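# Remove the bike from its floor rack and park it

## Task

Get the bike out of the floor rack (the rack is loose, not fixed down) and leave it standing on its own kickstand, touching no wall, furniture, loose object or the rack; then release it and back the robot away. The robot must not tip over or finish leaning, and the bike counts only if it stays up without the robot holding it.

## Robot and tools

ROBOT. A Hello Robot Stretch 3 with a single arm: a two-wheel base (0.33 m long, 0.34 m wide), a lift that slides up a mast, and a telescoping arm that reaches out to the robot's RIGHT, ending in a wrist (yaw, pitch, roll) and a gripper. The gripper cannot move forward by itself; drive the base for that. The base only drives straight or turns in place, never sideways. It pivots about the point between the drive wheels, 0.05 m behind its front edge. Stowed (arm in, wrist folded) the turning sweep has radius 0.28 m; an unfolded, level gripper reaches past that.

FRAMES. Base frame: origin on the floor between the drive wheels, x ahead, y to the left, z up. hand_pose is reported in this frame at the fingertip meeting point. Odometry frame is the base frame where the scene began; heading is positive to the left, -3.142 to 3.142.

execute_actions takes {"actions": [...]}, run in order; an empty list just reports state and images. Each action is {"robot": ..., "steps": n, "until": ...}. steps is 1 to 450 control steps at 30 per second (default 1); {"steps": n} alone waits. "robot" is one command, a list of up to 8 commands done one after another (with {"pause_s": s}, at most 15, for waits), or {"stop": true}, which brakes everything and clears the queue. A command can hold:
- "base": exactly one of {"translate_m": d} (metres, forward positive, |d| at most 1) or {"rotate_rad": d} (radians, counter-clockwise/left positive, |d| at most 3.2). Both are offsets from where the base is when that command begins.
- "joints": absolute targets by name; unnamed joints keep their current target. lift_m 0 to 1.1 (arm height); arm_m 0 to 0.52 (extension); wrist_yaw_rad -1.345 to 4.42 (0 along the arm, positive toward the front, 3.0 folded over the base); wrist_pitch_rad -1.57 to 0.451 (negative tips fingers down); wrist_roll_rad -2.911 to 2.911; gripper_m -0.089 to 0.179 (bigger is wider; actual fingertip gap is 0.007 to 0.025 smaller, zero below 0.007); head_pan_rad -3.953 to 1.73 (positive left, -1.57 looks along the arm); head_tilt_rad -1.53 to 0.419 (negative down).
- "contact_limits": {"arm_m": e}, effort percent 1 to 100 at which the arm halts; smaller is gentler.
Motions in one command start together and keep going across later actions. A new command overrides at once and discards the rest of an old queue. Any invalid number rejects the whole call.
"until" ends an action early: {"robot": {"status": "ended"}} waits until nothing is moving and no queue runs; other fields are compared like {"lift_m": [">", 0.3]} or {"base_status": ["!=", "moving"]}; {"any": {"status": "ended"}} fires when any single motion ends.

zoom_image: {"camera": one of head_camera, nav_camera, wrist_camera, "region": [x0, y0, x1, y1]} in pixels from the top-left, at most 504 by 504.


RESULT LINES. base_status shows progress as (travelled of goal). joint_goals, joint_status and measured_speeds per joint. Statuses: moving, done, off_target (blocked away from goal, may still push), contact_stop (lift or arm hit something and went slack), time_out, stopped, not_commanded, torque_fault (a wrist servo went limp for 10 s). refusals and queue/queue_left track the queue; "dropped:" and "refused:" lines explain failures. robot.on_its_own appears when the robot changed a goal, a joint is slack or off, effort at rest is abnormal, or base_tilt has shifted 3 degrees or more. lidar_m: 12 distances in 30-degree sectors starting straight ahead and going counter-clockwise, in a plane 0.17 m up. wrist_depth_mm and head_depth_mm: 7x7 grids of median depth. motor_effort: percent, positive pushing toward higher values, peak in brackets; readings carry sizable fixed errors. base_tilt in degrees (forward, right).

TIPS. Base runs fast (0.30 m/s, 1.9 rad/s) only with lift_m under 0.30, arm_m under 0.03 and wrist_yaw_rad above 2.54; otherwise 0.10 m/s and 0.63 rad/s. Fold or unfold the wrist only with lift_m 0.32 to 0.95, pitch -0.4 and roll about 0; once folded the lift may go to 0.25. With yaw under -0.4 keep pitch at -0.5 or lower. To grip, command gripper_m below the object's width; to let go, open 0.02 or more past the touching value. The gripper reading does not prove a hold.

AVOID. Pushing with the arm against something rigid while the gripper is above about 0.45 m can tip the robot, and so can a second push after a contact_stop. Driving while holding or hooking something that cannot move, or catching furniture (worst when reversing), can also tip it; if it leans, reverse the last move in small steps, free the gripper, and if still tilted lower lift_m to about 0.2. Do not drop, slam or shove things hard, knock the bike or rack over, or overload the wrist servos.

Each tool is called after "Request:" by a JSON object that holds its "fn" and its "kwargs".

## Session

Request:
{"fn": "execute_actions", "kwargs": {"actions": []}}

Scene clock: 0.00 s.
robot.base_odometry: x=+0.000 y=+0.000 heading=+0.000 (m, m, rad; robot's odometry frame)
robot.turned_by_wheels: +0.000 (rad since the last result)
robot.turned_by_imu: +0.000 (rad since the last result)
robot.base_tilt: forward=-2.5 right=-1.3 (deg)
robot.lidar_m: 1.21 2.12 2.25 2.63 4.02 2.23 1.68 1.62 1.13 0.85 0.82 0.86
robot.head_depth_mm: 1045 1049 1047 1048 1046 1052 1056 / 1204 1205 1204 1209 1209 1206 1209 / 1413 1414 1420 1423 1421 1422 1431 / 1715 1715 1718 1726 1728 1733 1732 / 1965 2121 2131 2167 2161 2186 1994 / 1968 2071 2081 2072 2102 2120 2060 / 1922 1949 1982 1999 1998 2017 1980
robot.base_status: not_commanded
robot.joint_positions: lift_m=+0.486 arm_m=+0.001 wrist_yaw_rad=+2.851 wrist_pitch_rad=-0.332 wrist_roll_rad=-0.011 gripper_m=+0.037 head_pan_rad=-0.015 head_tilt_rad=+0.005
robot.joint_goals: lift_m=+0.486 arm_m=+0.001 wrist_yaw_rad=+2.851 wrist_pitch_rad=-0.332 wrist_roll_rad=-0.011 gripper_m=+0.037 head_pan_rad=-0.015 head_tilt_rad=+0.005
robot.joint_status: lift_m=not_commanded arm_m=not_commanded wrist_yaw_rad=not_commanded wrist_pitch_rad=not_commanded wrist_roll_rad=not_commanded gripper_m=not_commanded head_pan_rad=not_commanded head_tilt_rad=not_commanded
robot.measured_speeds: translate_m=+0.000 rotate_rad=+0.000 lift_m=+0.000 arm_m=+0.000 wrist_yaw_rad=+0.000 wrist_pitch_rad=+0.000 wrist_roll_rad=+0.000 head_pan_rad=+0.000 head_tilt_rad=+0.000
robot: refusals=0 queue=idle queue_left=0
robot.motor_effort: left_wheel=+1 right_wheel=+0 lift_m=+30 arm_m=+0 wrist_yaw_rad=+1 wrist_pitch_rad=+4 wrist_roll_rad=+0 gripper_m=-1 head_pan_rad=-1 head_tilt_rad=+2 (%)
robot.hand_pose: x=+0.0459 y=+0.0787 z=+0.5185 quat_wxyz=(+0.217, +0.703, +0.016, +0.677) (m; robot's base frame)
robot.wrist_depth_mm: - - - - - - - / - - - - - - - / - - - - - - - / - - - - - - - / 970 - - 946 - 942 966 / 797 - 794 797 801 781 778 / 679 670 659 659 655 653 663
pictures: head_camera (sideways: a quarter turn clockwise sets it upright), nav_camera (sideways: a quarter turn counterclockwise sets it upright), wrist_camera
Images, in order (width x height): head_camera 896x504, nav_camera 672x504, wrist_camera 644x364.

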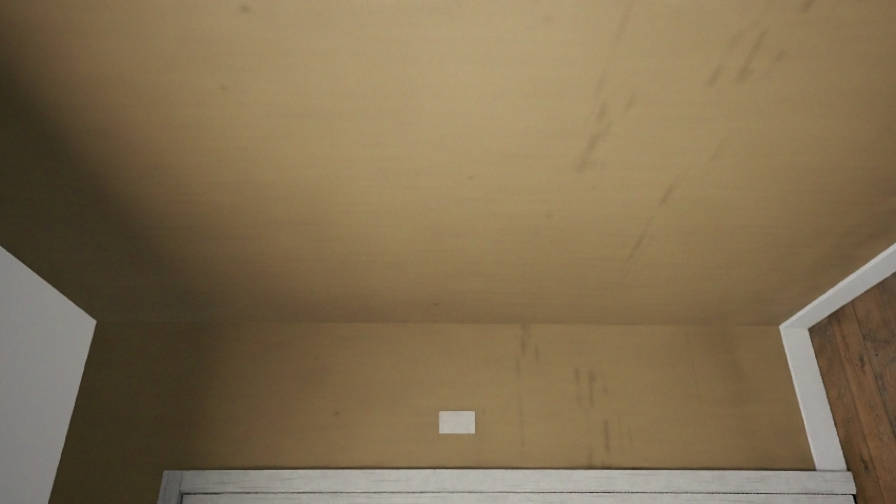

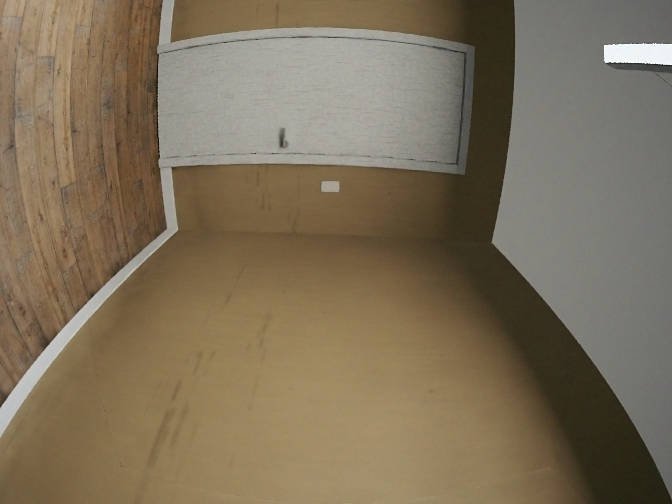

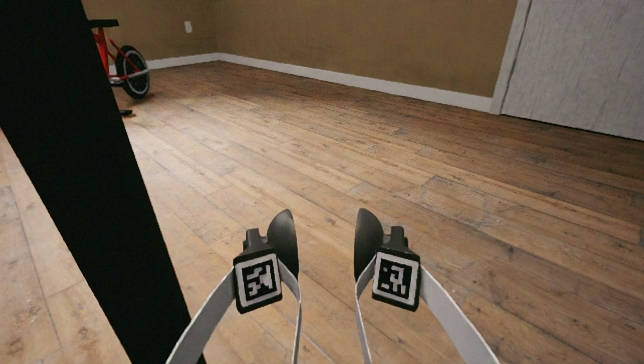

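Bike is left-behind.

Request:
{"fn": "execute_actions", "kwargs": {"actions": [{"robot":{"base":{"rotate_rad":2.3},"joints":{"head_tilt_rad":-0.5}},"steps":450,"until":{"robot":{"status":"ended"}}}]}}

Scene clock: 4.73 s.
robot.base_odometry: x=+0.000 y=+0.000 heading=+2.300 (m, m, rad; robot's odometry frame)
robot.turned_by_wheels: +2.300 (rad since the last result)
robot.turned_by_imu: +2.306 (rad since the last result)
robot.base_tilt: forward=-2.3 right=-1.2 (deg)
robot.lidar_m: 2.06 1.94 1.63 1.62 0.98 0.82 0.82 0.93 1.52 2.12 2.41 2.06
robot.head_depth_mm: 3164 3440 3599 2254 1889 1512 1262 / 3213 3495 3664 2401 1890 1516 1264 / 3295 3598 3748 2534 1897 1507 1263 / 3326 3666 3769 2527 1887 1514 1261 / 3410 3774 3794 2505 1892 1516 1263 / 3286 3423 3368 2512 1887 1516 1265 / 2672 2797 2910 2519 1878 1522 1265
robot.base_status: done (rotate_rad +2.2999 of +2.3000)
robot.joint_positions: lift_m=+0.486 arm_m=+0.001 wrist_yaw_rad=+2.851 wrist_pitch_rad=-0.332 wrist_roll_rad=-0.011 gripper_m=+0.037 head_pan_rad=-0.015 head_tilt_rad=-0.494
robot.joint_goals: lift_m=+0.486 arm_m=+0.001 wrist_yaw_rad=+2.851 wrist_pitch_rad=-0.332 wrist_roll_rad=-0.011 gripper_m=+0.037 head_pan_rad=-0.015 head_tilt_rad=-0.500
robot.joint_status: lift_m=not_commanded arm_m=not_commanded wrist_yaw_rad=not_commanded wrist_pitch_rad=not_commanded wrist_roll_rad=not_commanded gripper_m=not_commanded head_pan_rad=not_commanded head_tilt_rad=done
robot.measured_speeds: translate_m=+0.000 rotate_rad=+0.000 lift_m=+0.000 arm_m=+0.000 wrist_yaw_rad=+0.000 wrist_pitch_rad=+0.000 wrist_roll_rad=+0.000 head_pan_rad=+0.000 head_tilt_rad=+0.000
robot: refusals=0 queue=done queue_left=0
robot.motor_effort: left_wheel=-3(7) right_wheel=+4(9) lift_m=+30(30) arm_m=+0(0) wrist_yaw_rad=+0(0) wrist_pitch_rad=+4(4) wrist_roll_rad=+0(0) gripper_m=+0(1) head_pan_rad=+0(0) head_tilt_rad=-3(22) (%)
robot.hand_pose: x=+0.0459 y=+0.0787 z=+0.5185 quat_wxyz=(+0.217, +0.703, +0.016, +0.677) (m; robot's base frame)
robot.wrist_depth_mm: - - - - - - - / - - - - - - - / - - - - - - - / 911 - - - - - - / 896 - - 948 - 952 936 / 800 - 770 774 782 752 760 / 674 658 649 651 662 651 657
pictures: head_camera (sideways: a quarter turn clockwise sets it upright), nav_camera (sideways: a quarter turn counterclockwise sets it upright), wrist_camera
Images, in order (width x height): head_camera 896x504, nav_camera 672x504, wrist_camera 644x364.

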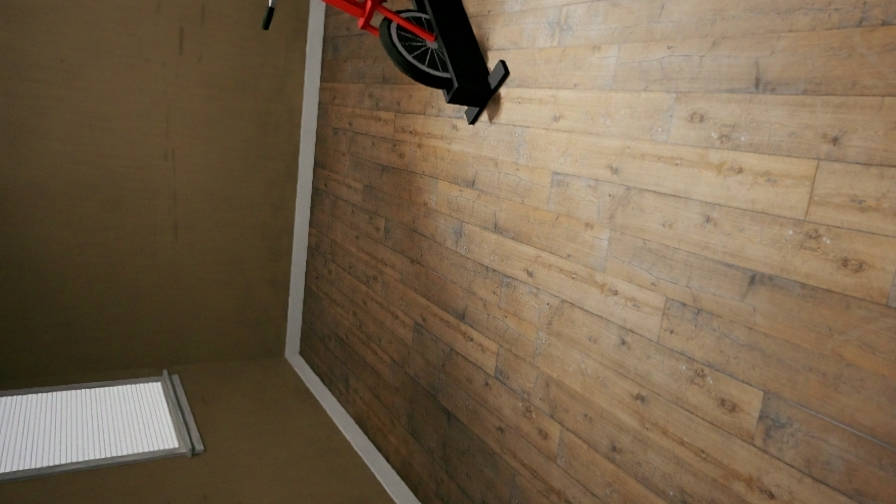

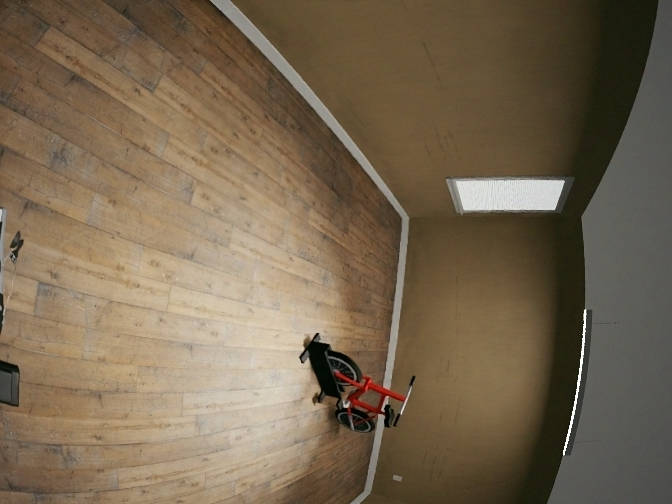

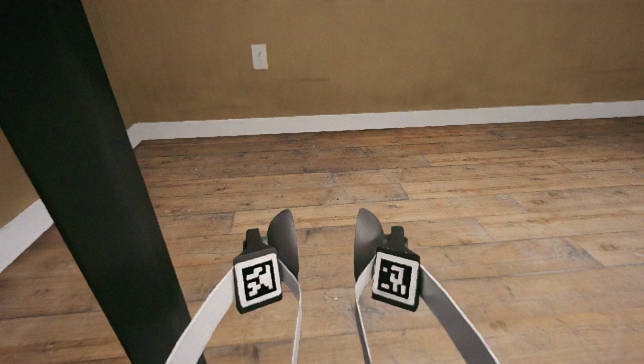

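Request:
{"fn": "execute_actions", "kwargs": {"actions": [{"robot":[{"base":{"rotate_rad":-0.75},"joints":{"lift_m":0.27,"head_pan_rad":0.6,"head_tilt_rad":-0.7}},{"base":{"translate_m":1.0}},{"base":{"translate_m":0.5}}],"steps":450,"until":{"robot":{"status":"ended"}}}]}}

Scene clock: 15.83 s.
robot.base_odometry: x=+0.031 y=+1.500 heading=+1.550 (m, m, rad; robot's odometry frame)
robot.turned_by_wheels: -0.750 (rad since the last result)
robot.turned_by_imu: -0.750 (rad since the last result)
robot.base_tilt: forward=-2.4 right=-1.3 (deg)
robot.lidar_m: 1.97 1.27 0.99 2.46 2.40 2.46 2.19 2.11 1.95 1.44 1.39 1.44
robot.head_depth_mm: 2192 2447 2422 1904 1563 1327 1153 / 2224 2477 2455 1906 1566 1329 1155 / 2233 2529 2434 1773 1564 1322 1151 / 2248 2535 2256 1728 1567 1329 1149 / 2276 2580 2432 1645 1524 1325 1154 / 2301 2625 2263 1353 1457 1327 1152 / 2334 2606 2437 1907 1338 1329 1151
robot.base_status: done (translate_m +0.5000 of +0.5000)
robot.joint_positions: lift_m=+0.270 arm_m=+0.001 wrist_yaw_rad=+2.851 wrist_pitch_rad=-0.332 wrist_roll_rad=-0.011 gripper_m=+0.037 head_pan_rad=+0.593 head_tilt_rad=-0.692
robot.joint_goals: lift_m=+0.270 arm_m=+0.001 wrist_yaw_rad=+2.851 wrist_pitch_rad=-0.332 wrist_roll_rad=-0.011 gripper_m=+0.037 head_pan_rad=+0.600 head_tilt_rad=-0.700
robot.joint_status: lift_m=done arm_m=not_commanded wrist_yaw_rad=not_commanded wrist_pitch_rad=not_commanded wrist_roll_rad=not_commanded gripper_m=not_commanded head_pan_rad=done head_tilt_rad=done
robot.measured_speeds: translate_m=+0.000 rotate_rad=+0.000 lift_m=+0.000 arm_m=+0.000 wrist_yaw_rad=+0.000 wrist_pitch_rad=+0.000 wrist_roll_rad=+0.000 head_pan_rad=+0.000 head_tilt_rad=+0.000
robot: refusals=0 queue=done queue_left=0
robot.motor_effort: left_wheel=+3(12) right_wheel=-3(8) lift_m=+27(30) arm_m=+0(0) wrist_yaw_rad=+1(0) wrist_pitch_rad=+4(5) wrist_roll_rad=+0(0) gripper_m=+0(0) head_pan_rad=+4(48) head_tilt_rad=-3(11) (%)
robot.hand_pose: x=+0.0459 y=+0.0786 z=+0.3025 quat_wxyz=(+0.217, +0.703, +0.016, +0.677) (m; robot's base frame)
robot.wrist_depth_mm: - - - - 918 - 972 / - - - - - - - / - - - - - - - / 775 832 810 818 787 767 802 / 642 - 657 621 634 632 624 / 524 - 531 517 520 512 516 / 442 - - 433 433 434 433
pictures: head_camera (sideways: a quarter turn clockwise sets it upright), nav_camera (sideways: a quarter turn counterclockwise sets it upright), wrist_camera
Images, in order (width x height): head_camera 896x504, nav_camera 672x504, wrist_camera 644x364.

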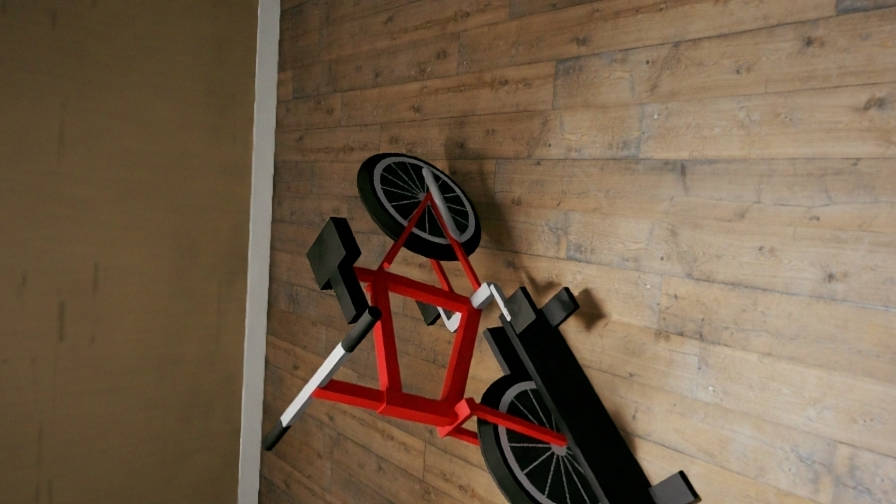

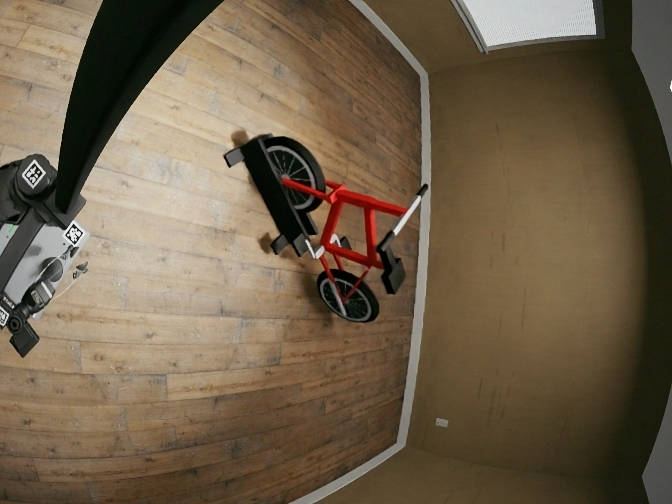

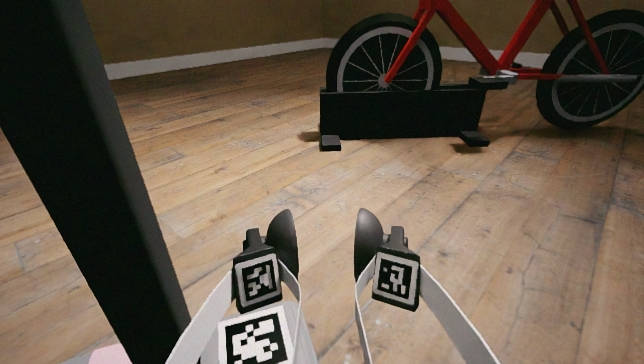

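Request:
{"fn": "execute_actions", "kwargs": {"actions": [{"robot":[{"base":{"translate_m":0.88},"joints":{"head_pan_rad":-1.57,"head_tilt_rad":-1.0}},{"base":{"rotate_rad":2.81}},{"joints":{"lift_m":0.4,"wrist_pitch_rad":-0.4}},{"joints":{"wrist_yaw_rad":0,"gripper_m":0.0}}],"steps":450,"until":{"robot":{"status":"ended"}}}]}}

Scene clock: 28.50 s.
robot.base_odometry: x=+0.050 y=+2.379 heading=-1.923 (m, m, rad; robot's odometry frame)
robot.turned_by_wheels: +2.810 (rad since the last result)
robot.turned_by_imu: +2.812 (rad since the last result)
robot.base_tilt: forward=-2.4 right=-1.2 (deg)
robot.lidar_m: 3.08 2.88 2.34 1.19 0.96 0.96 1.05 1.62 0.80 0.74 0.86 0.97
robot.head_depth_mm: 1874 1933 1670 1475 1317 1188 1084 / 2022 1938 1673 1454 1317 1207 - / 2142 1932 1667 1310 1337 - - / 2225 1943 1642 1338 1327 1189 - / 2296 1935 1017 1450 1321 1190 1088 / 2303 1928 1585 1296 1323 1190 1089 / 2288 1937 1652 1314 1321 1191 1089
robot.base_status: done (rotate_rad +2.8099 of +2.8100)
robot.joint_positions: lift_m=+0.400 arm_m=+0.001 wrist_yaw_rad=+0.002 wrist_pitch_rad=-0.412 wrist_roll_rad=-0.011 gripper_m=+0.000 head_pan_rad=-1.564 head_tilt_rad=-0.988
robot.joint_goals: lift_m=+0.400 arm_m=+0.001 wrist_yaw_rad=+0.000 wrist_pitch_rad=-0.400 wrist_roll_rad=-0.011 gripper_m=+0.000 head_pan_rad=-1.570 head_tilt_rad=-1.000
robot.joint_status: lift_m=done arm_m=not_commanded wrist_yaw_rad=done wrist_pitch_rad=done wrist_roll_rad=not_commanded gripper_m=done head_pan_rad=done head_tilt_rad=done
robot.measured_speeds: translate_m=+0.000 rotate_rad=+0.000 lift_m=+0.000 arm_m=+0.000 wrist_yaw_rad=+0.000 wrist_pitch_rad=+0.000 wrist_roll_rad=+0.000 head_pan_rad=+0.000 head_tilt_rad=+0.000
robot: refusals=0 queue=done queue_left=0
robot.motor_effort: left_wheel=-2(12) right_wheel=+3(14) lift_m=+33(35) arm_m=-1(1) wrist_yaw_rad=-2(4) wrist_pitch_rad=+4(5) wrist_roll_rad=+0(0) gripper_m=-1(80) head_pan_rad=-4(52) head_tilt_rad=-5(20) (%)
robot.hand_pose: x=-0.0210 y=-0.3711 z=+0.4139 quat_wxyz=(+0.696, +0.146, -0.688, -0.143) (m; robot's base frame)
robot.wrist_depth_mm: - 437 - - - - - / - - - - - - - / 521 - - 530 584 - - / 598 563 608 585 654 891 891 / 494 612 739 657 751 743 730 / 628 620 632 - 626 624 611 / 538 545 551 533 530 539 530
pictures: head_camera (sideways: a quarter turn clockwise sets it upright), nav_camera (sideways: a quarter turn counterclockwise sets it upright), wrist_camera
Images, in order (width x height): head_camera 896x504, nav_camera 672x504, wrist_camera 644x364.

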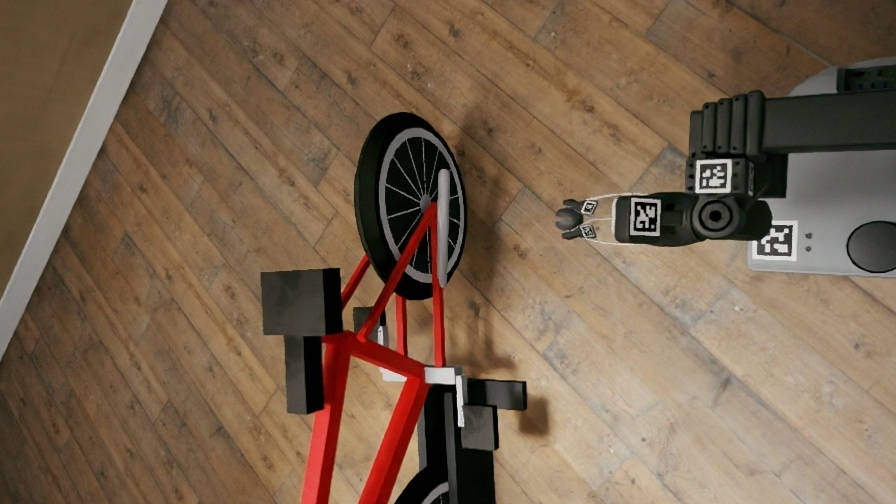

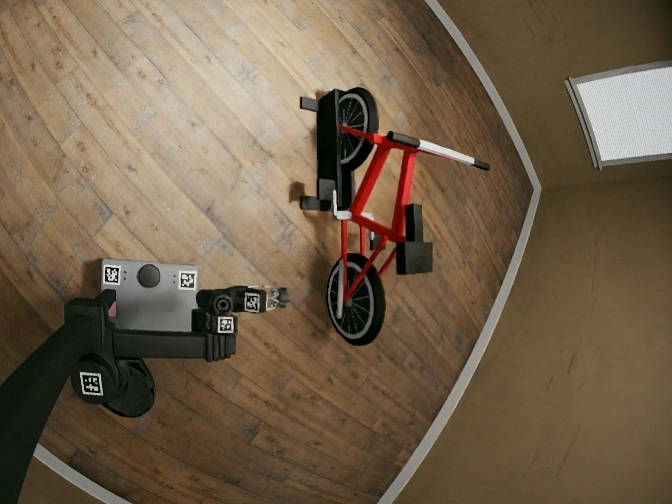

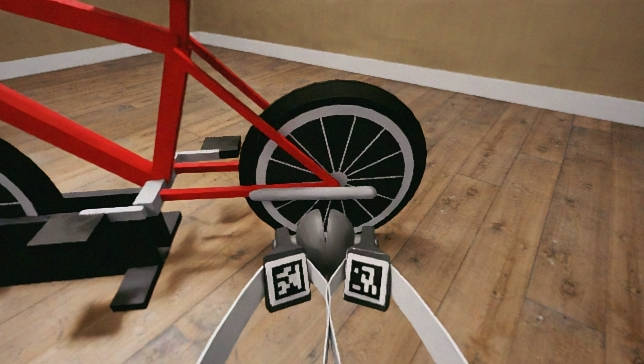

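Request:
{"fn": "execute_actions", "kwargs": {"actions": [{"robot":{"base":{"translate_m":-0.09},"joints":{"lift_m":0.27,"arm_m":0.27}},"steps":450,"until":{"robot":{"status":"ended"}}}]}}

Scene clock: 31.80 s.
robot.base_odometry: x=+0.081 y=+2.464 heading=-1.923 (m, m, rad; robot's odometry frame)
robot.turned_by_wheels: +0.000 (rad since the last result)
robot.turned_by_imu: +0.000 (rad since the last result)
robot.base_tilt: forward=-2.5 right=-1.2 (deg)
robot.lidar_m: 3.15 2.95 2.16 1.10 0.89 0.88 0.97 1.50 1.84 0.75 0.77 0.98
robot.head_depth_mm: 1821 1919 1673 1470 1313 1192 1083 / 1954 1931 1676 1483 1312 1192 - / 2108 1945 1670 1420 1280 1199 - / 2198 1948 1671 1304 1313 1192 - / 2290 1937 1611 1406 1315 1192 1089 / 2298 1942 1026 1451 1317 1192 1093 / 2290 1931 1616 1294 1319 1196 1091
robot.base_status: done (translate_m -0.0900 of -0.0900)
robot.joint_positions: lift_m=+0.270 arm_m=+0.270 wrist_yaw_rad=+0.001 wrist_pitch_rad=-0.413 wrist_roll_rad=-0.011 gripper_m=+0.000 head_pan_rad=-1.564 head_tilt_rad=-0.988
robot.joint_goals: lift_m=+0.270 arm_m=+0.270 wrist_yaw_rad=+0.000 wrist_pitch_rad=-0.400 wrist_roll_rad=-0.011 gripper_m=+0.000 head_pan_rad=-1.570 head_tilt_rad=-1.000
robot.joint_status: lift_m=done arm_m=done wrist_yaw_rad=done wrist_pitch_rad=done wrist_roll_rad=not_commanded gripper_m=done head_pan_rad=done head_tilt_rad=done
robot.measured_speeds: translate_m=+0.000 rotate_rad=+0.000 lift_m=+0.000 arm_m=+0.000 wrist_yaw_rad=+0.000 wrist_pitch_rad=+0.000 wrist_roll_rad=+0.000 head_pan_rad=+0.000 head_tilt_rad=+0.000
robot: refusals=0 queue=done queue_left=0
robot.motor_effort: left_wheel=-3(8) right_wheel=+3(4) lift_m=+27(33) arm_m=+5(7) wrist_yaw_rad=+1(1) wrist_pitch_rad=+4(4) wrist_roll_rad=+0(0) gripper_m=-2(2) head_pan_rad=-3(3) head_tilt_rad=-4(4) (%)
robot.hand_pose: x=-0.0214 y=-0.6397 z=+0.2840 quat_wxyz=(+0.696, +0.146, -0.688, -0.144) (m; robot's base frame)
robot.wrist_depth_mm: - - 220 239 - - - / - 226 229 240 - - - / 253 240 252 260 280 915 897 / 334 261 276 291 310 700 680 / 296 287 276 318 509 572 557 / 460 362 356 - 485 473 470 / 411 412 407 402 403 407 400
pictures: head_camera (sideways: a quarter turn clockwise sets it upright), nav_camera (sideways: a quarter turn counterclockwise sets it upright), wrist_camera
Images, in order (width x height): head_camera 896x504, nav_camera 672x504, wrist_camera 644x364.

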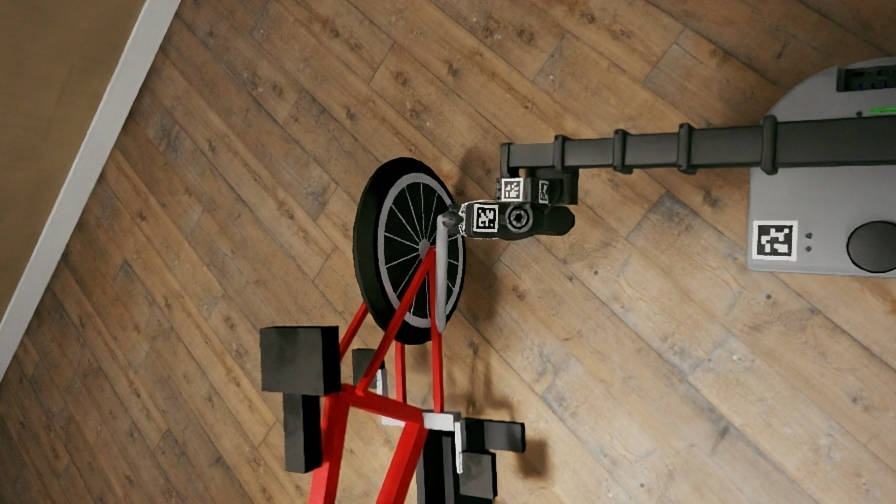

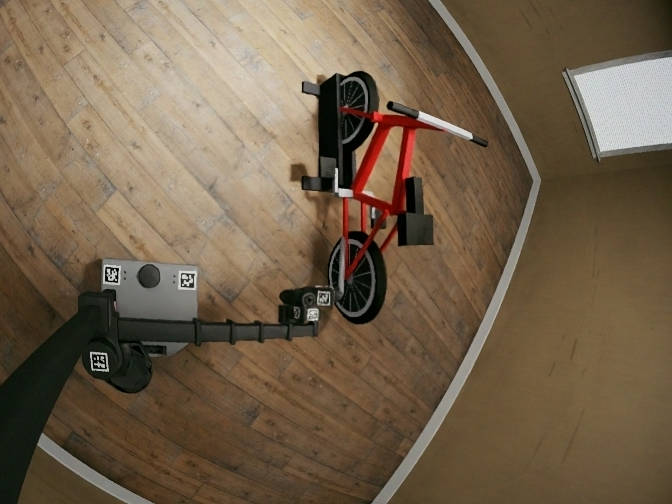

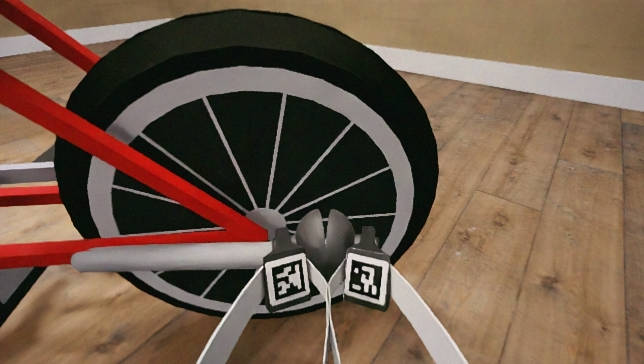

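Request:
{"fn": "execute_actions", "kwargs": {"actions": [{"robot":[{"base":{"translate_m":0.035},"joints":{"arm_m":0.335}},{"joints":{"lift_m":0.17}}],"steps":450,"until":{"robot":{"status":"ended"}}}]}}

Scene clock: 34.40 s.
robot.base_odometry: x=+0.069 y=+2.431 heading=-1.923 (m, m, rad; robot's odometry frame)
robot.turned_by_wheels: +0.000 (rad since the last result)
robot.turned_by_imu: +0.000 (rad since the last result)
robot.base_tilt: forward=-2.4 right=-1.3 (deg)
robot.lidar_m: 3.12 2.92 2.23 1.13 0.92 0.91 1.00 1.55 1.86 0.76 0.89 0.98
robot.head_depth_mm: 1834 1940 1667 1477 1314 1186 1086 / 1976 1928 1672 1469 1308 1189 - / 2123 1941 1680 1320 1297 1197 - / 2253 1945 1681 1315 1315 1187 - / 2293 1945 1151 1432 1318 1192 1090 / 2310 1947 1062 1407 1319 1191 1087 / 2292 1948 1652 1294 1322 1190 1089
robot.base_status: done (translate_m +0.0350 of +0.0350)
robot.joint_positions: lift_m=+0.195 arm_m=+0.334 wrist_yaw_rad=-0.001 wrist_pitch_rad=-0.368 wrist_roll_rad=-0.011 gripper_m=+0.000 head_pan_rad=-1.564 head_tilt_rad=-0.989
robot.joint_goals: lift_m=+0.195 arm_m=+0.335 wrist_yaw_rad=+0.000 wrist_pitch_rad=-0.400 wrist_roll_rad=-0.011 gripper_m=+0.000 head_pan_rad=-1.570 head_tilt_rad=-1.000
robot.joint_status: lift_m=contact_stop arm_m=done wrist_yaw_rad=done wrist_pitch_rad=done wrist_roll_rad=not_commanded gripper_m=done head_pan_rad=done head_tilt_rad=done
robot.measured_speeds: translate_m=+0.000 rotate_rad=+0.001 lift_m=-0.013 arm_m=-0.001 wrist_yaw_rad=-0.010 wrist_pitch_rad=+0.264 wrist_roll_rad=+0.000 head_pan_rad=+0.000 head_tilt_rad=+0.000
robot: refusals=0 queue=dropped queue_left=0
robot.on_its_own: lift_m is slack since a contact_stop, until your next command for it (your +0.170 is given up)
robot.motor_effort: left_wheel=-3(3) right_wheel=+6(8) lift_m=+25(26) arm_m=+10(10) wrist_yaw_rad=+1(2) wrist_pitch_rad=-18(18) wrist_roll_rad=+0(0) gripper_m=-3(3) head_pan_rad=-3(5) head_tilt_rad=-4(4) (%)
robot.hand_pose: x=-0.0216 y=-0.7096 z=+0.2186 quat_wxyz=(+0.699, +0.130, -0.691, -0.129) (m; robot's base frame)
robot.wrist_depth_mm: 149 151 156 160 166 190 986 / 145 163 168 174 180 192 - / 172 167 182 189 199 211 816 / 188 192 194 208 218 234 612 / 200 204 193 223 243 449 481 / 178 178 180 274 277 399 406 / 357 330 286 299 334 346 339
pictures: head_camera (sideways: a quarter turn clockwise sets it upright), nav_camera (sideways: a quarter turn counterclockwise sets it upright), wrist_camera
Images, in order (width x height): head_camera 896x504, nav_camera 672x504, wrist_camera 644x364.

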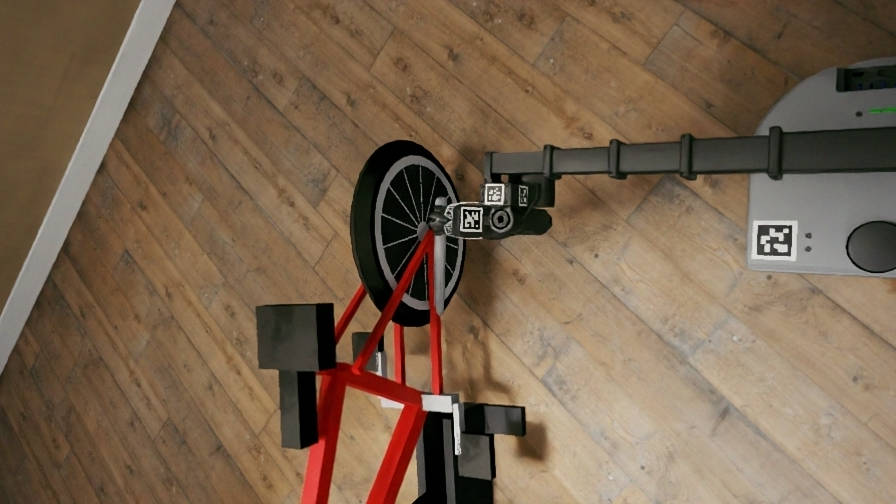

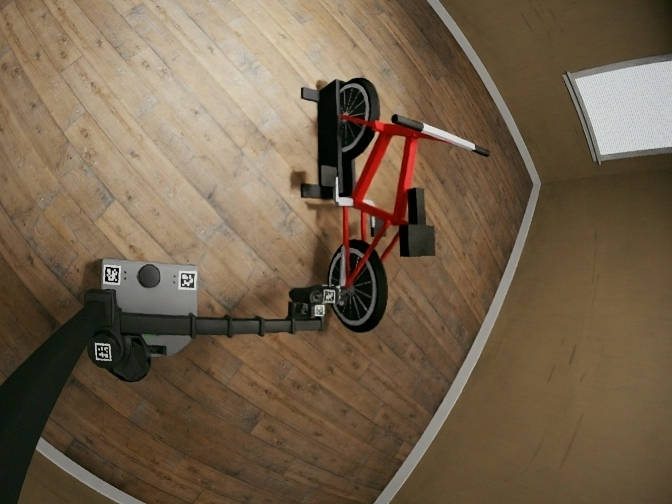

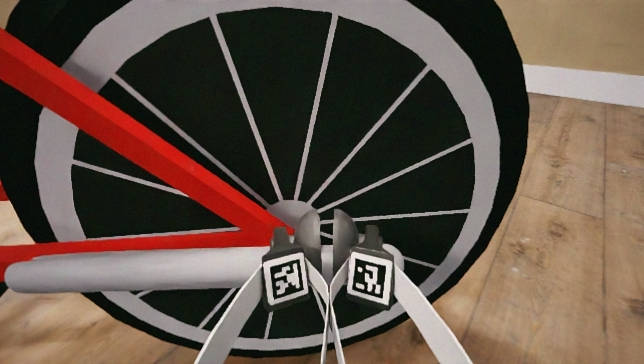

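Went too deep and hit the stay. Back off and move toward the tip.

Request:
{"fn": "execute_actions", "kwargs": {"actions": [{"robot":[{"joints":{"lift_m":0.235}},{"base":{"translate_m":-0.025},"joints":{"arm_m":0.305}},{"joints":{"lift_m":0.15}}],"steps":450,"until":{"robot":{"status":"ended"}}},{"steps":10}]}}

Scene clock: 38.80 s.
robot.base_odometry: x=+0.077 y=+2.455 heading=-1.923 (m, m, rad; robot's odometry frame)
robot.turned_by_wheels: +0.000 (rad since the last result)
robot.turned_by_imu: +0.000 (rad since the last result)
robot.base_tilt: forward=-2.5 right=-1.2 (deg)
robot.lidar_m: 3.16 2.94 2.18 1.11 0.90 0.89 0.98 1.51 1.85 0.76 0.78 0.99
robot.head_depth_mm: 1827 1932 1664 1469 1309 1188 1087 / 1970 1925 1667 1472 1317 1189 - / 2115 1939 1675 1400 1295 1206 - / 2211 1936 1673 1358 1306 1193 - / 2287 1946 1204 1397 1319 1188 1084 / 2286 1939 1070 1433 1320 1193 1090 / 2290 1931 1624 1337 1314 1193 1092
robot.base_status: done (translate_m -0.0250 of -0.0250)
robot.joint_positions: lift_m=+0.150 arm_m=+0.305 wrist_yaw_rad=-0.001 wrist_pitch_rad=-0.412 wrist_roll_rad=-0.011 gripper_m=+0.000 head_pan_rad=-1.564 head_tilt_rad=-0.989
robot.joint_goals: lift_m=+0.150 arm_m=+0.305 wrist_yaw_rad=+0.000 wrist_pitch_rad=-0.400 wrist_roll_rad=-0.011 gripper_m=+0.000 head_pan_rad=-1.570 head_tilt_rad=-1.000
robot.joint_status: lift_m=done arm_m=done wrist_yaw_rad=done wrist_pitch_rad=done wrist_roll_rad=not_commanded gripper_m=done head_pan_rad=done head_tilt_rad=done
robot.measured_speeds: translate_m=+0.000 rotate_rad=+0.000 lift_m=+0.000 arm_m=+0.000 wrist_yaw_rad=+0.000 wrist_pitch_rad=+0.000 wrist_roll_rad=+0.000 head_pan_rad=+0.000 head_tilt_rad=+0.000
robot: refusals=0 queue=done queue_left=0
robot.motor_effort: left_wheel=-1(6) right_wheel=+2(5) lift_m=+27(34) arm_m=-4(9) wrist_yaw_rad=+1(0) wrist_pitch_rad=+4(15) wrist_roll_rad=+0(0) gripper_m=-2(3) head_pan_rad=-4(4) head_tilt_rad=-4(5) (%)
robot.hand_pose: x=-0.0216 y=-0.6755 z=+0.1641 quat_wxyz=(+0.696, +0.146, -0.688, -0.144) (m; robot's base frame)
robot.wrist_depth_mm: 174 175 185 191 196 - 993 / 190 189 197 208 214 786 924 / 193 195 186 221 237 607 633 / 227 233 243 255 268 479 494 / 398 262 271 275 382 390 389 / 338 337 312 - 337 331 331 / 289 287 289 288 284 284 286
pictures: head_camera (sideways: a quarter turn clockwise sets it upright), nav_camera (sideways: a quarter turn counterclockwise sets it upright), wrist_camera
Images, in order (width x height): head_camera 896x504, nav_camera 672x504, wrist_camera 644x364.

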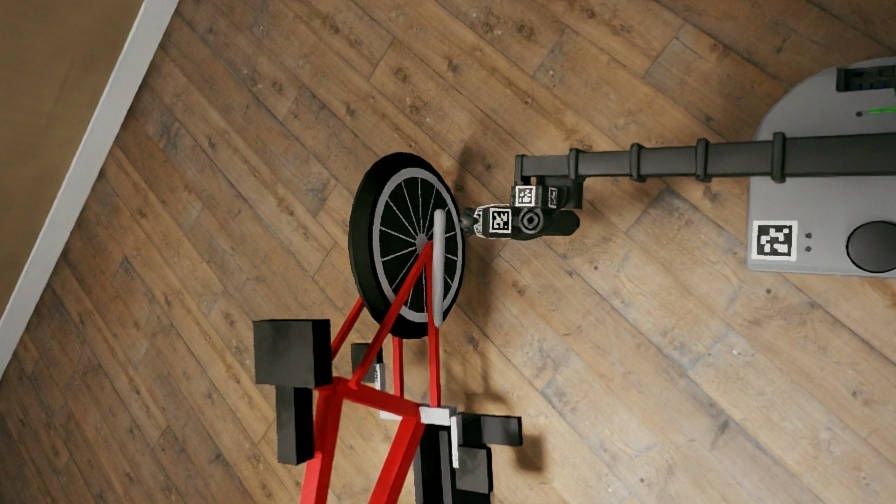

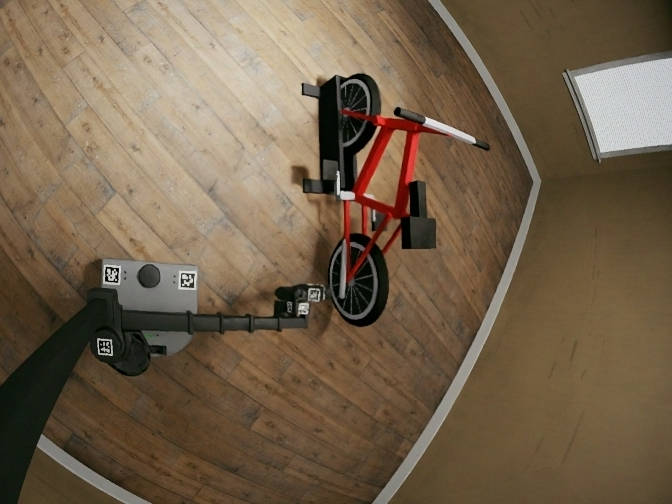

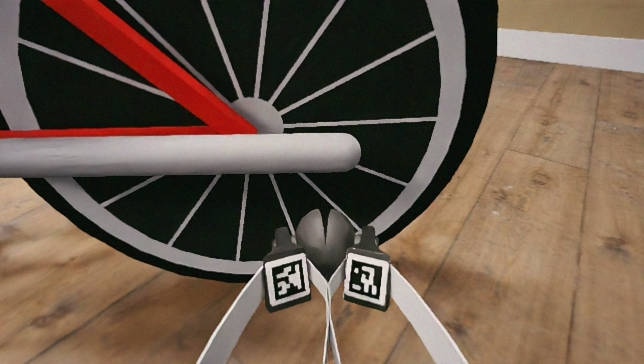

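Request:
{"fn": "execute_actions", "kwargs": {"actions": [{"robot":[{"joints":{"lift_m":0.24}},{"joints":{"arm_m":0.345}},{"joints":{"lift_m":0.15}}],"steps":450,"until":{"robot":{"status":"ended"}}},{"steps":10}]}}

Scene clock: 42.63 s.
robot.base_odometry: x=+0.077 y=+2.455 heading=-1.923 (m, m, rad; robot's odometry frame)
robot.turned_by_wheels: +0.000 (rad since the last result)
robot.turned_by_imu: +0.000 (rad since the last result)
robot.base_tilt: forward=-2.5 right=-1.3 (deg)
robot.lidar_m: 3.14 2.94 2.18 1.11 0.90 0.89 0.98 1.51 1.85 0.76 0.78 0.99
robot.head_depth_mm: 1817 1928 1671 1473 1317 1189 1088 / 1969 1927 1675 1474 1314 1192 - / 2130 1939 1676 1390 1296 1197 - / 2207 1923 1688 1361 1315 1194 - / 2298 1943 1208 1403 1319 1192 1089 / 2283 1949 1076 1407 1323 1196 1091 / 2300 1951 1617 1344 1321 1199 1089
robot.base_status: done (translate_m -0.0250 of -0.0250)
robot.joint_positions: lift_m=+0.200 arm_m=+0.344 wrist_yaw_rad=-0.001 wrist_pitch_rad=-0.372 wrist_roll_rad=-0.011 gripper_m=+0.000 head_pan_rad=-1.564 head_tilt_rad=-0.989
robot.joint_goals: lift_m=+0.199 arm_m=+0.345 wrist_yaw_rad=+0.000 wrist_pitch_rad=-0.400 wrist_roll_rad=-0.011 gripper_m=+0.000 head_pan_rad=-1.570 head_tilt_rad=-1.000
robot.joint_status: lift_m=contact_stop arm_m=done wrist_yaw_rad=done wrist_pitch_rad=done wrist_roll_rad=not_commanded gripper_m=done head_pan_rad=done head_tilt_rad=done
robot.measured_speeds: translate_m=+0.000 rotate_rad=+0.000 lift_m=+0.006 arm_m=+0.000 wrist_yaw_rad=+0.000 wrist_pitch_rad=-0.024 wrist_roll_rad=+0.000 head_pan_rad=+0.000 head_tilt_rad=+0.000
robot: refusals=0 queue=dropped queue_left=0
robot.on_its_own: lift_m is slack since a contact_stop, until your next command for it (your +0.150 is given up)
robot.motor_effort: left_wheel=-4(4) right_wheel=+5(6) lift_m=+22(35) arm_m=+11(14) wrist_yaw_rad=+1(2) wrist_pitch_rad=-10(17) wrist_roll_rad=+0(0) gripper_m=-2(3) head_pan_rad=-3(4) head_tilt_rad=-4(5) (%)
robot.hand_pose: x=-0.0218 y=-0.7190 z=+0.2226 quat_wxyz=(+0.699, +0.131, -0.691, -0.131) (m; robot's base frame)
robot.wrist_depth_mm: 146 150 154 159 167 - 927 / 157 161 166 172 178 - - / 150 172 180 187 195 715 805 / 185 168 197 206 215 553 621 / 199 201 195 218 238 476 495 / 175 174 177 - 273 409 409 / 350 265 278 293 340 347 349
pictures: head_camera (sideways: a quarter turn clockwise sets it upright), nav_camera (sideways: a quarter turn counterclockwise sets it upright), wrist_camera
Images, in order (width x height): head_camera 896x504, nav_camera 672x504, wrist_camera 644x364.

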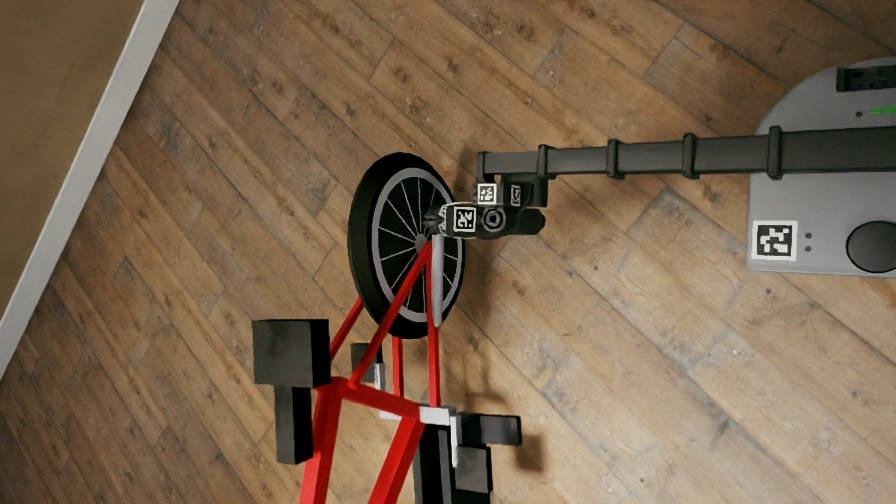

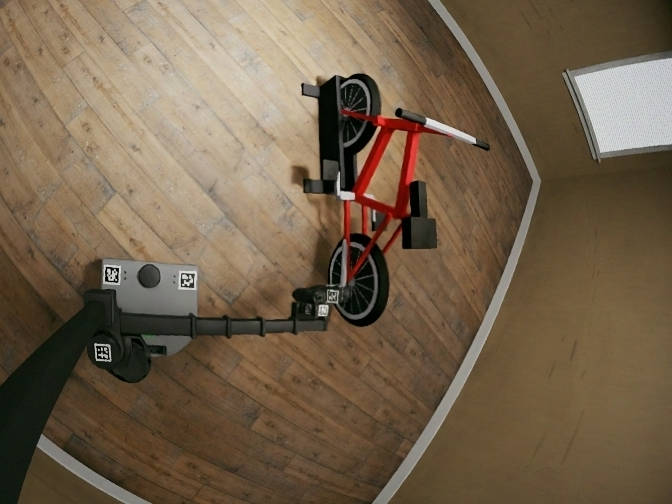

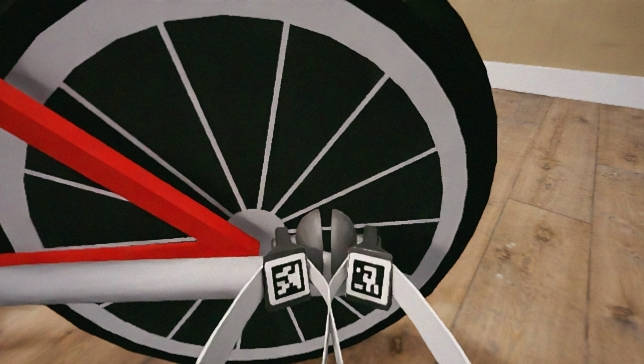

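Request:
{"fn": "execute_actions", "kwargs": {"actions": [{"robot":{"joints":{"lift_m":0.19,"wrist_pitch_rad":-0.75,"arm_m":0.37}},"steps":60,"until":{"robot":{"status":"ended"}}}]}}

Scene clock: 43.87 s.
robot.base_odometry: x=+0.077 y=+2.455 heading=-1.923 (m, m, rad; robot's odometry frame)
robot.turned_by_wheels: +0.000 (rad since the last result)
robot.turned_by_imu: -0.010 (rad since the last result)
robot.base_tilt: forward=-3.6 right=-3.1 (deg)
robot.lidar_m: 3.13 2.94 2.21 1.11 0.89 0.89 0.97 1.48 1.85 0.71 0.71 0.98
robot.head_depth_mm: 1814 1954 1712 1494 1329 1194 1084 / 1954 2015 1720 1505 1331 1192 - / 2118 2015 1725 1331 1337 1208 - / 2241 2034 1734 1286 1334 1201 - / 2376 2027 1633 1430 1343 1204 1094 / 2469 2048 1106 1424 1346 1208 1098 / 2478 2059 1678 1361 1348 1212 1100
robot.base_status: done (translate_m -0.0250 of -0.0250)
robot.joint_positions: lift_m=+0.213 arm_m=+0.369 wrist_yaw_rad=+0.005 wrist_pitch_rad=-0.640 wrist_roll_rad=-0.011 gripper_m=+0.000 head_pan_rad=-1.564 head_tilt_rad=-0.989
robot.joint_goals: lift_m=+0.213 arm_m=+0.370 wrist_yaw_rad=+0.000 wrist_pitch_rad=-0.750 wrist_roll_rad=-0.011 gripper_m=+0.000 head_pan_rad=-1.570 head_tilt_rad=-1.000
robot.joint_status: lift_m=contact_stop arm_m=done wrist_yaw_rad=done wrist_pitch_rad=off_target wrist_roll_rad=not_commanded gripper_m=done head_pan_rad=done head_tilt_rad=done
robot.measured_speeds: translate_m=+0.000 rotate_rad=+0.000 lift_m=+0.014 arm_m=+0.000 wrist_yaw_rad=+0.000 wrist_pitch_rad=+0.000 wrist_roll_rad=+0.000 head_pan_rad=+0.000 head_tilt_rad=+0.000
robot: refusals=0 queue=dropped queue_left=0
robot.on_its_own: lift_m is slack since a contact_stop, until your next command for it (your +0.190 is given up)
robot.motor_effort: left_wheel=+1(4) right_wheel=+1(5) lift_m=+12(23) arm_m=+11(19) wrist_yaw_rad=-5(5) wrist_pitch_rad=-40(69) wrist_roll_rad=+0(0) gripper_m=-3(3) head_pan_rad=-4(5) head_tilt_rad=-5(5) (%)
robot.hand_pose: x=-0.0205 y=-0.7053 z=+0.1798 quat_wxyz=(+0.676, +0.225, -0.667, -0.220) (m; robot's base frame)
robot.wrist_depth_mm: 137 140 144 150 155 181 864 / 152 156 162 169 176 204 695 / 147 169 184 193 203 518 563 / 197 195 202 225 238 461 464 / 187 190 195 255 300 408 395 / 366 357 302 346 361 356 357 / 331 330 330 326 322 322 317
pictures: head_camera (sideways: a quarter turn clockwise sets it upright), nav_camera (sideways: a quarter turn counterclockwise sets it upright), wrist_camera
Images, in order (width x height): head_camera 896x504, nav_camera 672x504, wrist_camera 644x364.

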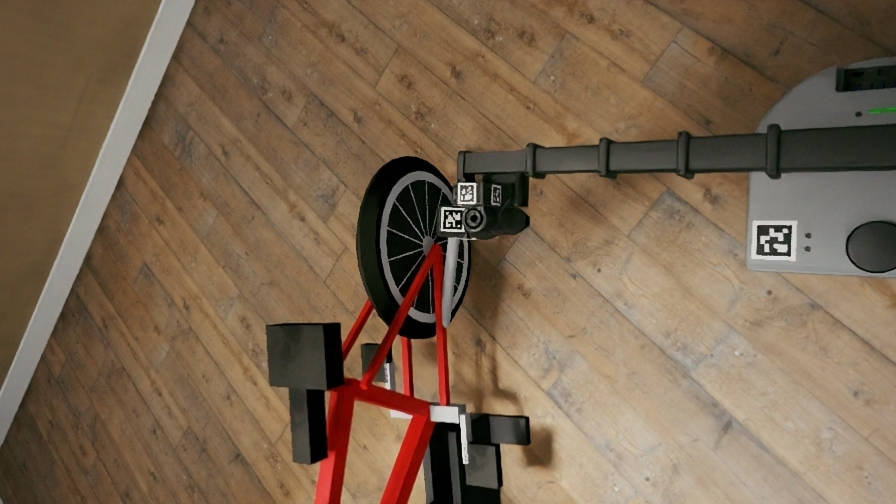

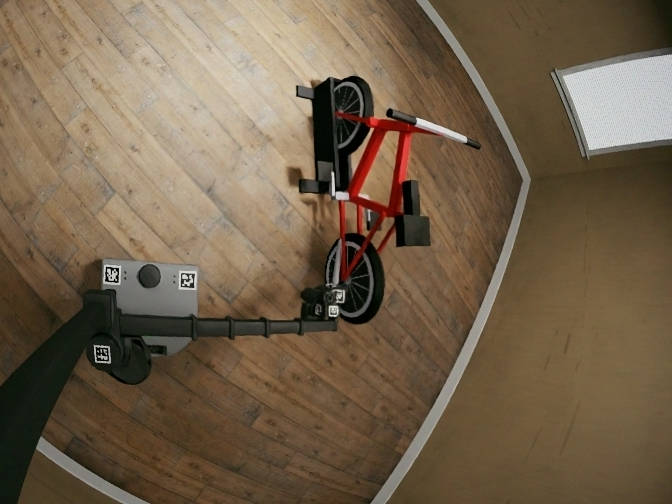

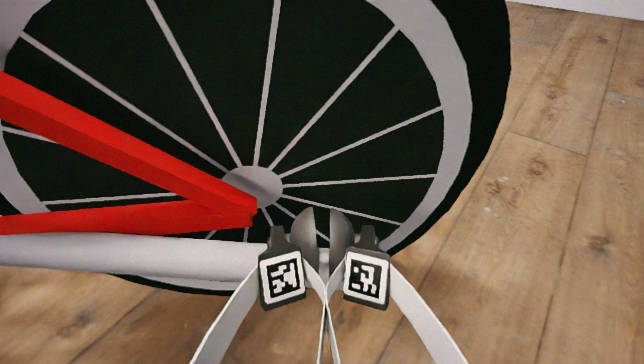

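Request:
{"fn": "execute_actions", "kwargs": {"actions": [{"robot":{"joints":{"lift_m":0.213,"wrist_pitch_rad":-0.95,"arm_m":0.385}},"steps":40,"until":{"robot":{"status":"ended"}}}]}}

Scene clock: 44.90 s.
robot.base_odometry: x=+0.077 y=+2.455 heading=-1.925 (m, m, rad; robot's odometry frame)
robot.turned_by_wheels: -0.002 (rad since the last result)
robot.turned_by_imu: -0.069 (rad since the last result)
robot.base_tilt: forward=-2.3 right=-1.2 (deg)
robot.lidar_m: 3.05 2.98 2.70 1.18 0.90 0.89 0.95 1.37 1.85 0.76 0.76 0.92
robot.head_depth_mm: 1768 1883 1655 1461 1309 1186 1087 / 1882 1909 1659 1469 1317 1189 - / 2022 1908 1663 1482 1308 1195 - / 2121 1914 1667 1352 1314 1189 - / 2204 1921 1662 1350 1314 1190 1088 / 2276 1930 992 1449 1320 1190 1091 / 2274 1921 1575 1281 1319 1188 1091
robot.base_status: done (translate_m -0.0251 of -0.0250)
robot.joint_positions: lift_m=+0.221 arm_m=+0.385 wrist_yaw_rad=-0.003 wrist_pitch_rad=-0.943 wrist_roll_rad=-0.011 gripper_m=+0.000 head_pan_rad=-1.569 head_tilt_rad=-0.994
robot.joint_goals: lift_m=+0.221 arm_m=+0.385 wrist_yaw_rad=+0.000 wrist_pitch_rad=-0.950 wrist_roll_rad=-0.011 gripper_m=+0.000 head_pan_rad=-1.570 head_tilt_rad=-1.000
robot.joint_status: lift_m=contact_stop arm_m=done wrist_yaw_rad=done wrist_pitch_rad=done wrist_roll_rad=not_commanded gripper_m=done head_pan_rad=done head_tilt_rad=done
robot.measured_speeds: translate_m=-0.007 rotate_rad=-0.051 lift_m=-0.004 arm_m=+0.000 wrist_yaw_rad=+0.030 wrist_pitch_rad=-0.168 wrist_roll_rad=+0.000 head_pan_rad=-0.048 head_tilt_rad=+0.096
robot: refusals=0 queue=dropped queue_left=0
robot.on_its_own: lift_m is slack since a contact_stop, until your next command for it (your +0.213 is given up)
robot.motor_effort: left_wheel=-30(39) right_wheel=+49(50) lift_m=+30(39) arm_m=+0(13) wrist_yaw_rad=+1(8) wrist_pitch_rad=+0(47) wrist_roll_rad=+0(0) gripper_m=-2(4) head_pan_rad=+0(5) head_tilt_rad=-2(5) (%)
robot.hand_pose: x=-0.0220 y=-0.6610 z=+0.1377 quat_wxyz=(+0.633, +0.322, -0.627, -0.321) (m; robot's base frame)
robot.wrist_depth_mm: 133 153 167 178 202 425 427 / 127 129 131 213 378 390 387 / 211 225 245 284 356 352 351 / 317 319 322 328 324 328 327 / 301 302 304 314 304 300 305 / 283 282 284 - 287 286 283 / 264 266 267 266 267 267 269
pictures: head_camera (sideways: a quarter turn clockwise sets it upright), nav_camera (sideways: a quarter turn counterclockwise sets it upright), wrist_camera
Images, in order (width x height): head_camera 896x504, nav_camera 672x504, wrist_camera 644x364.

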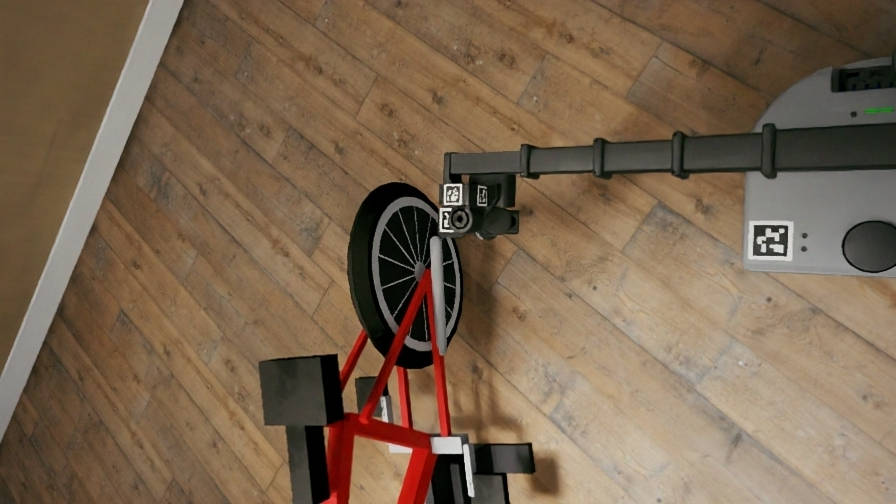

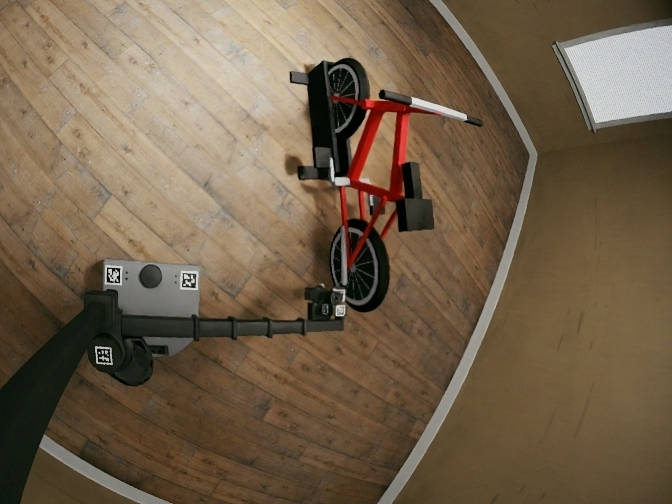

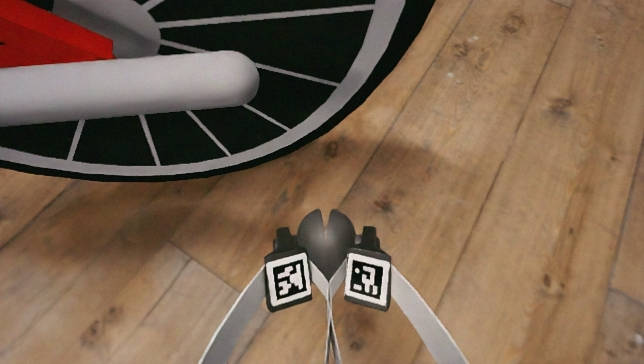

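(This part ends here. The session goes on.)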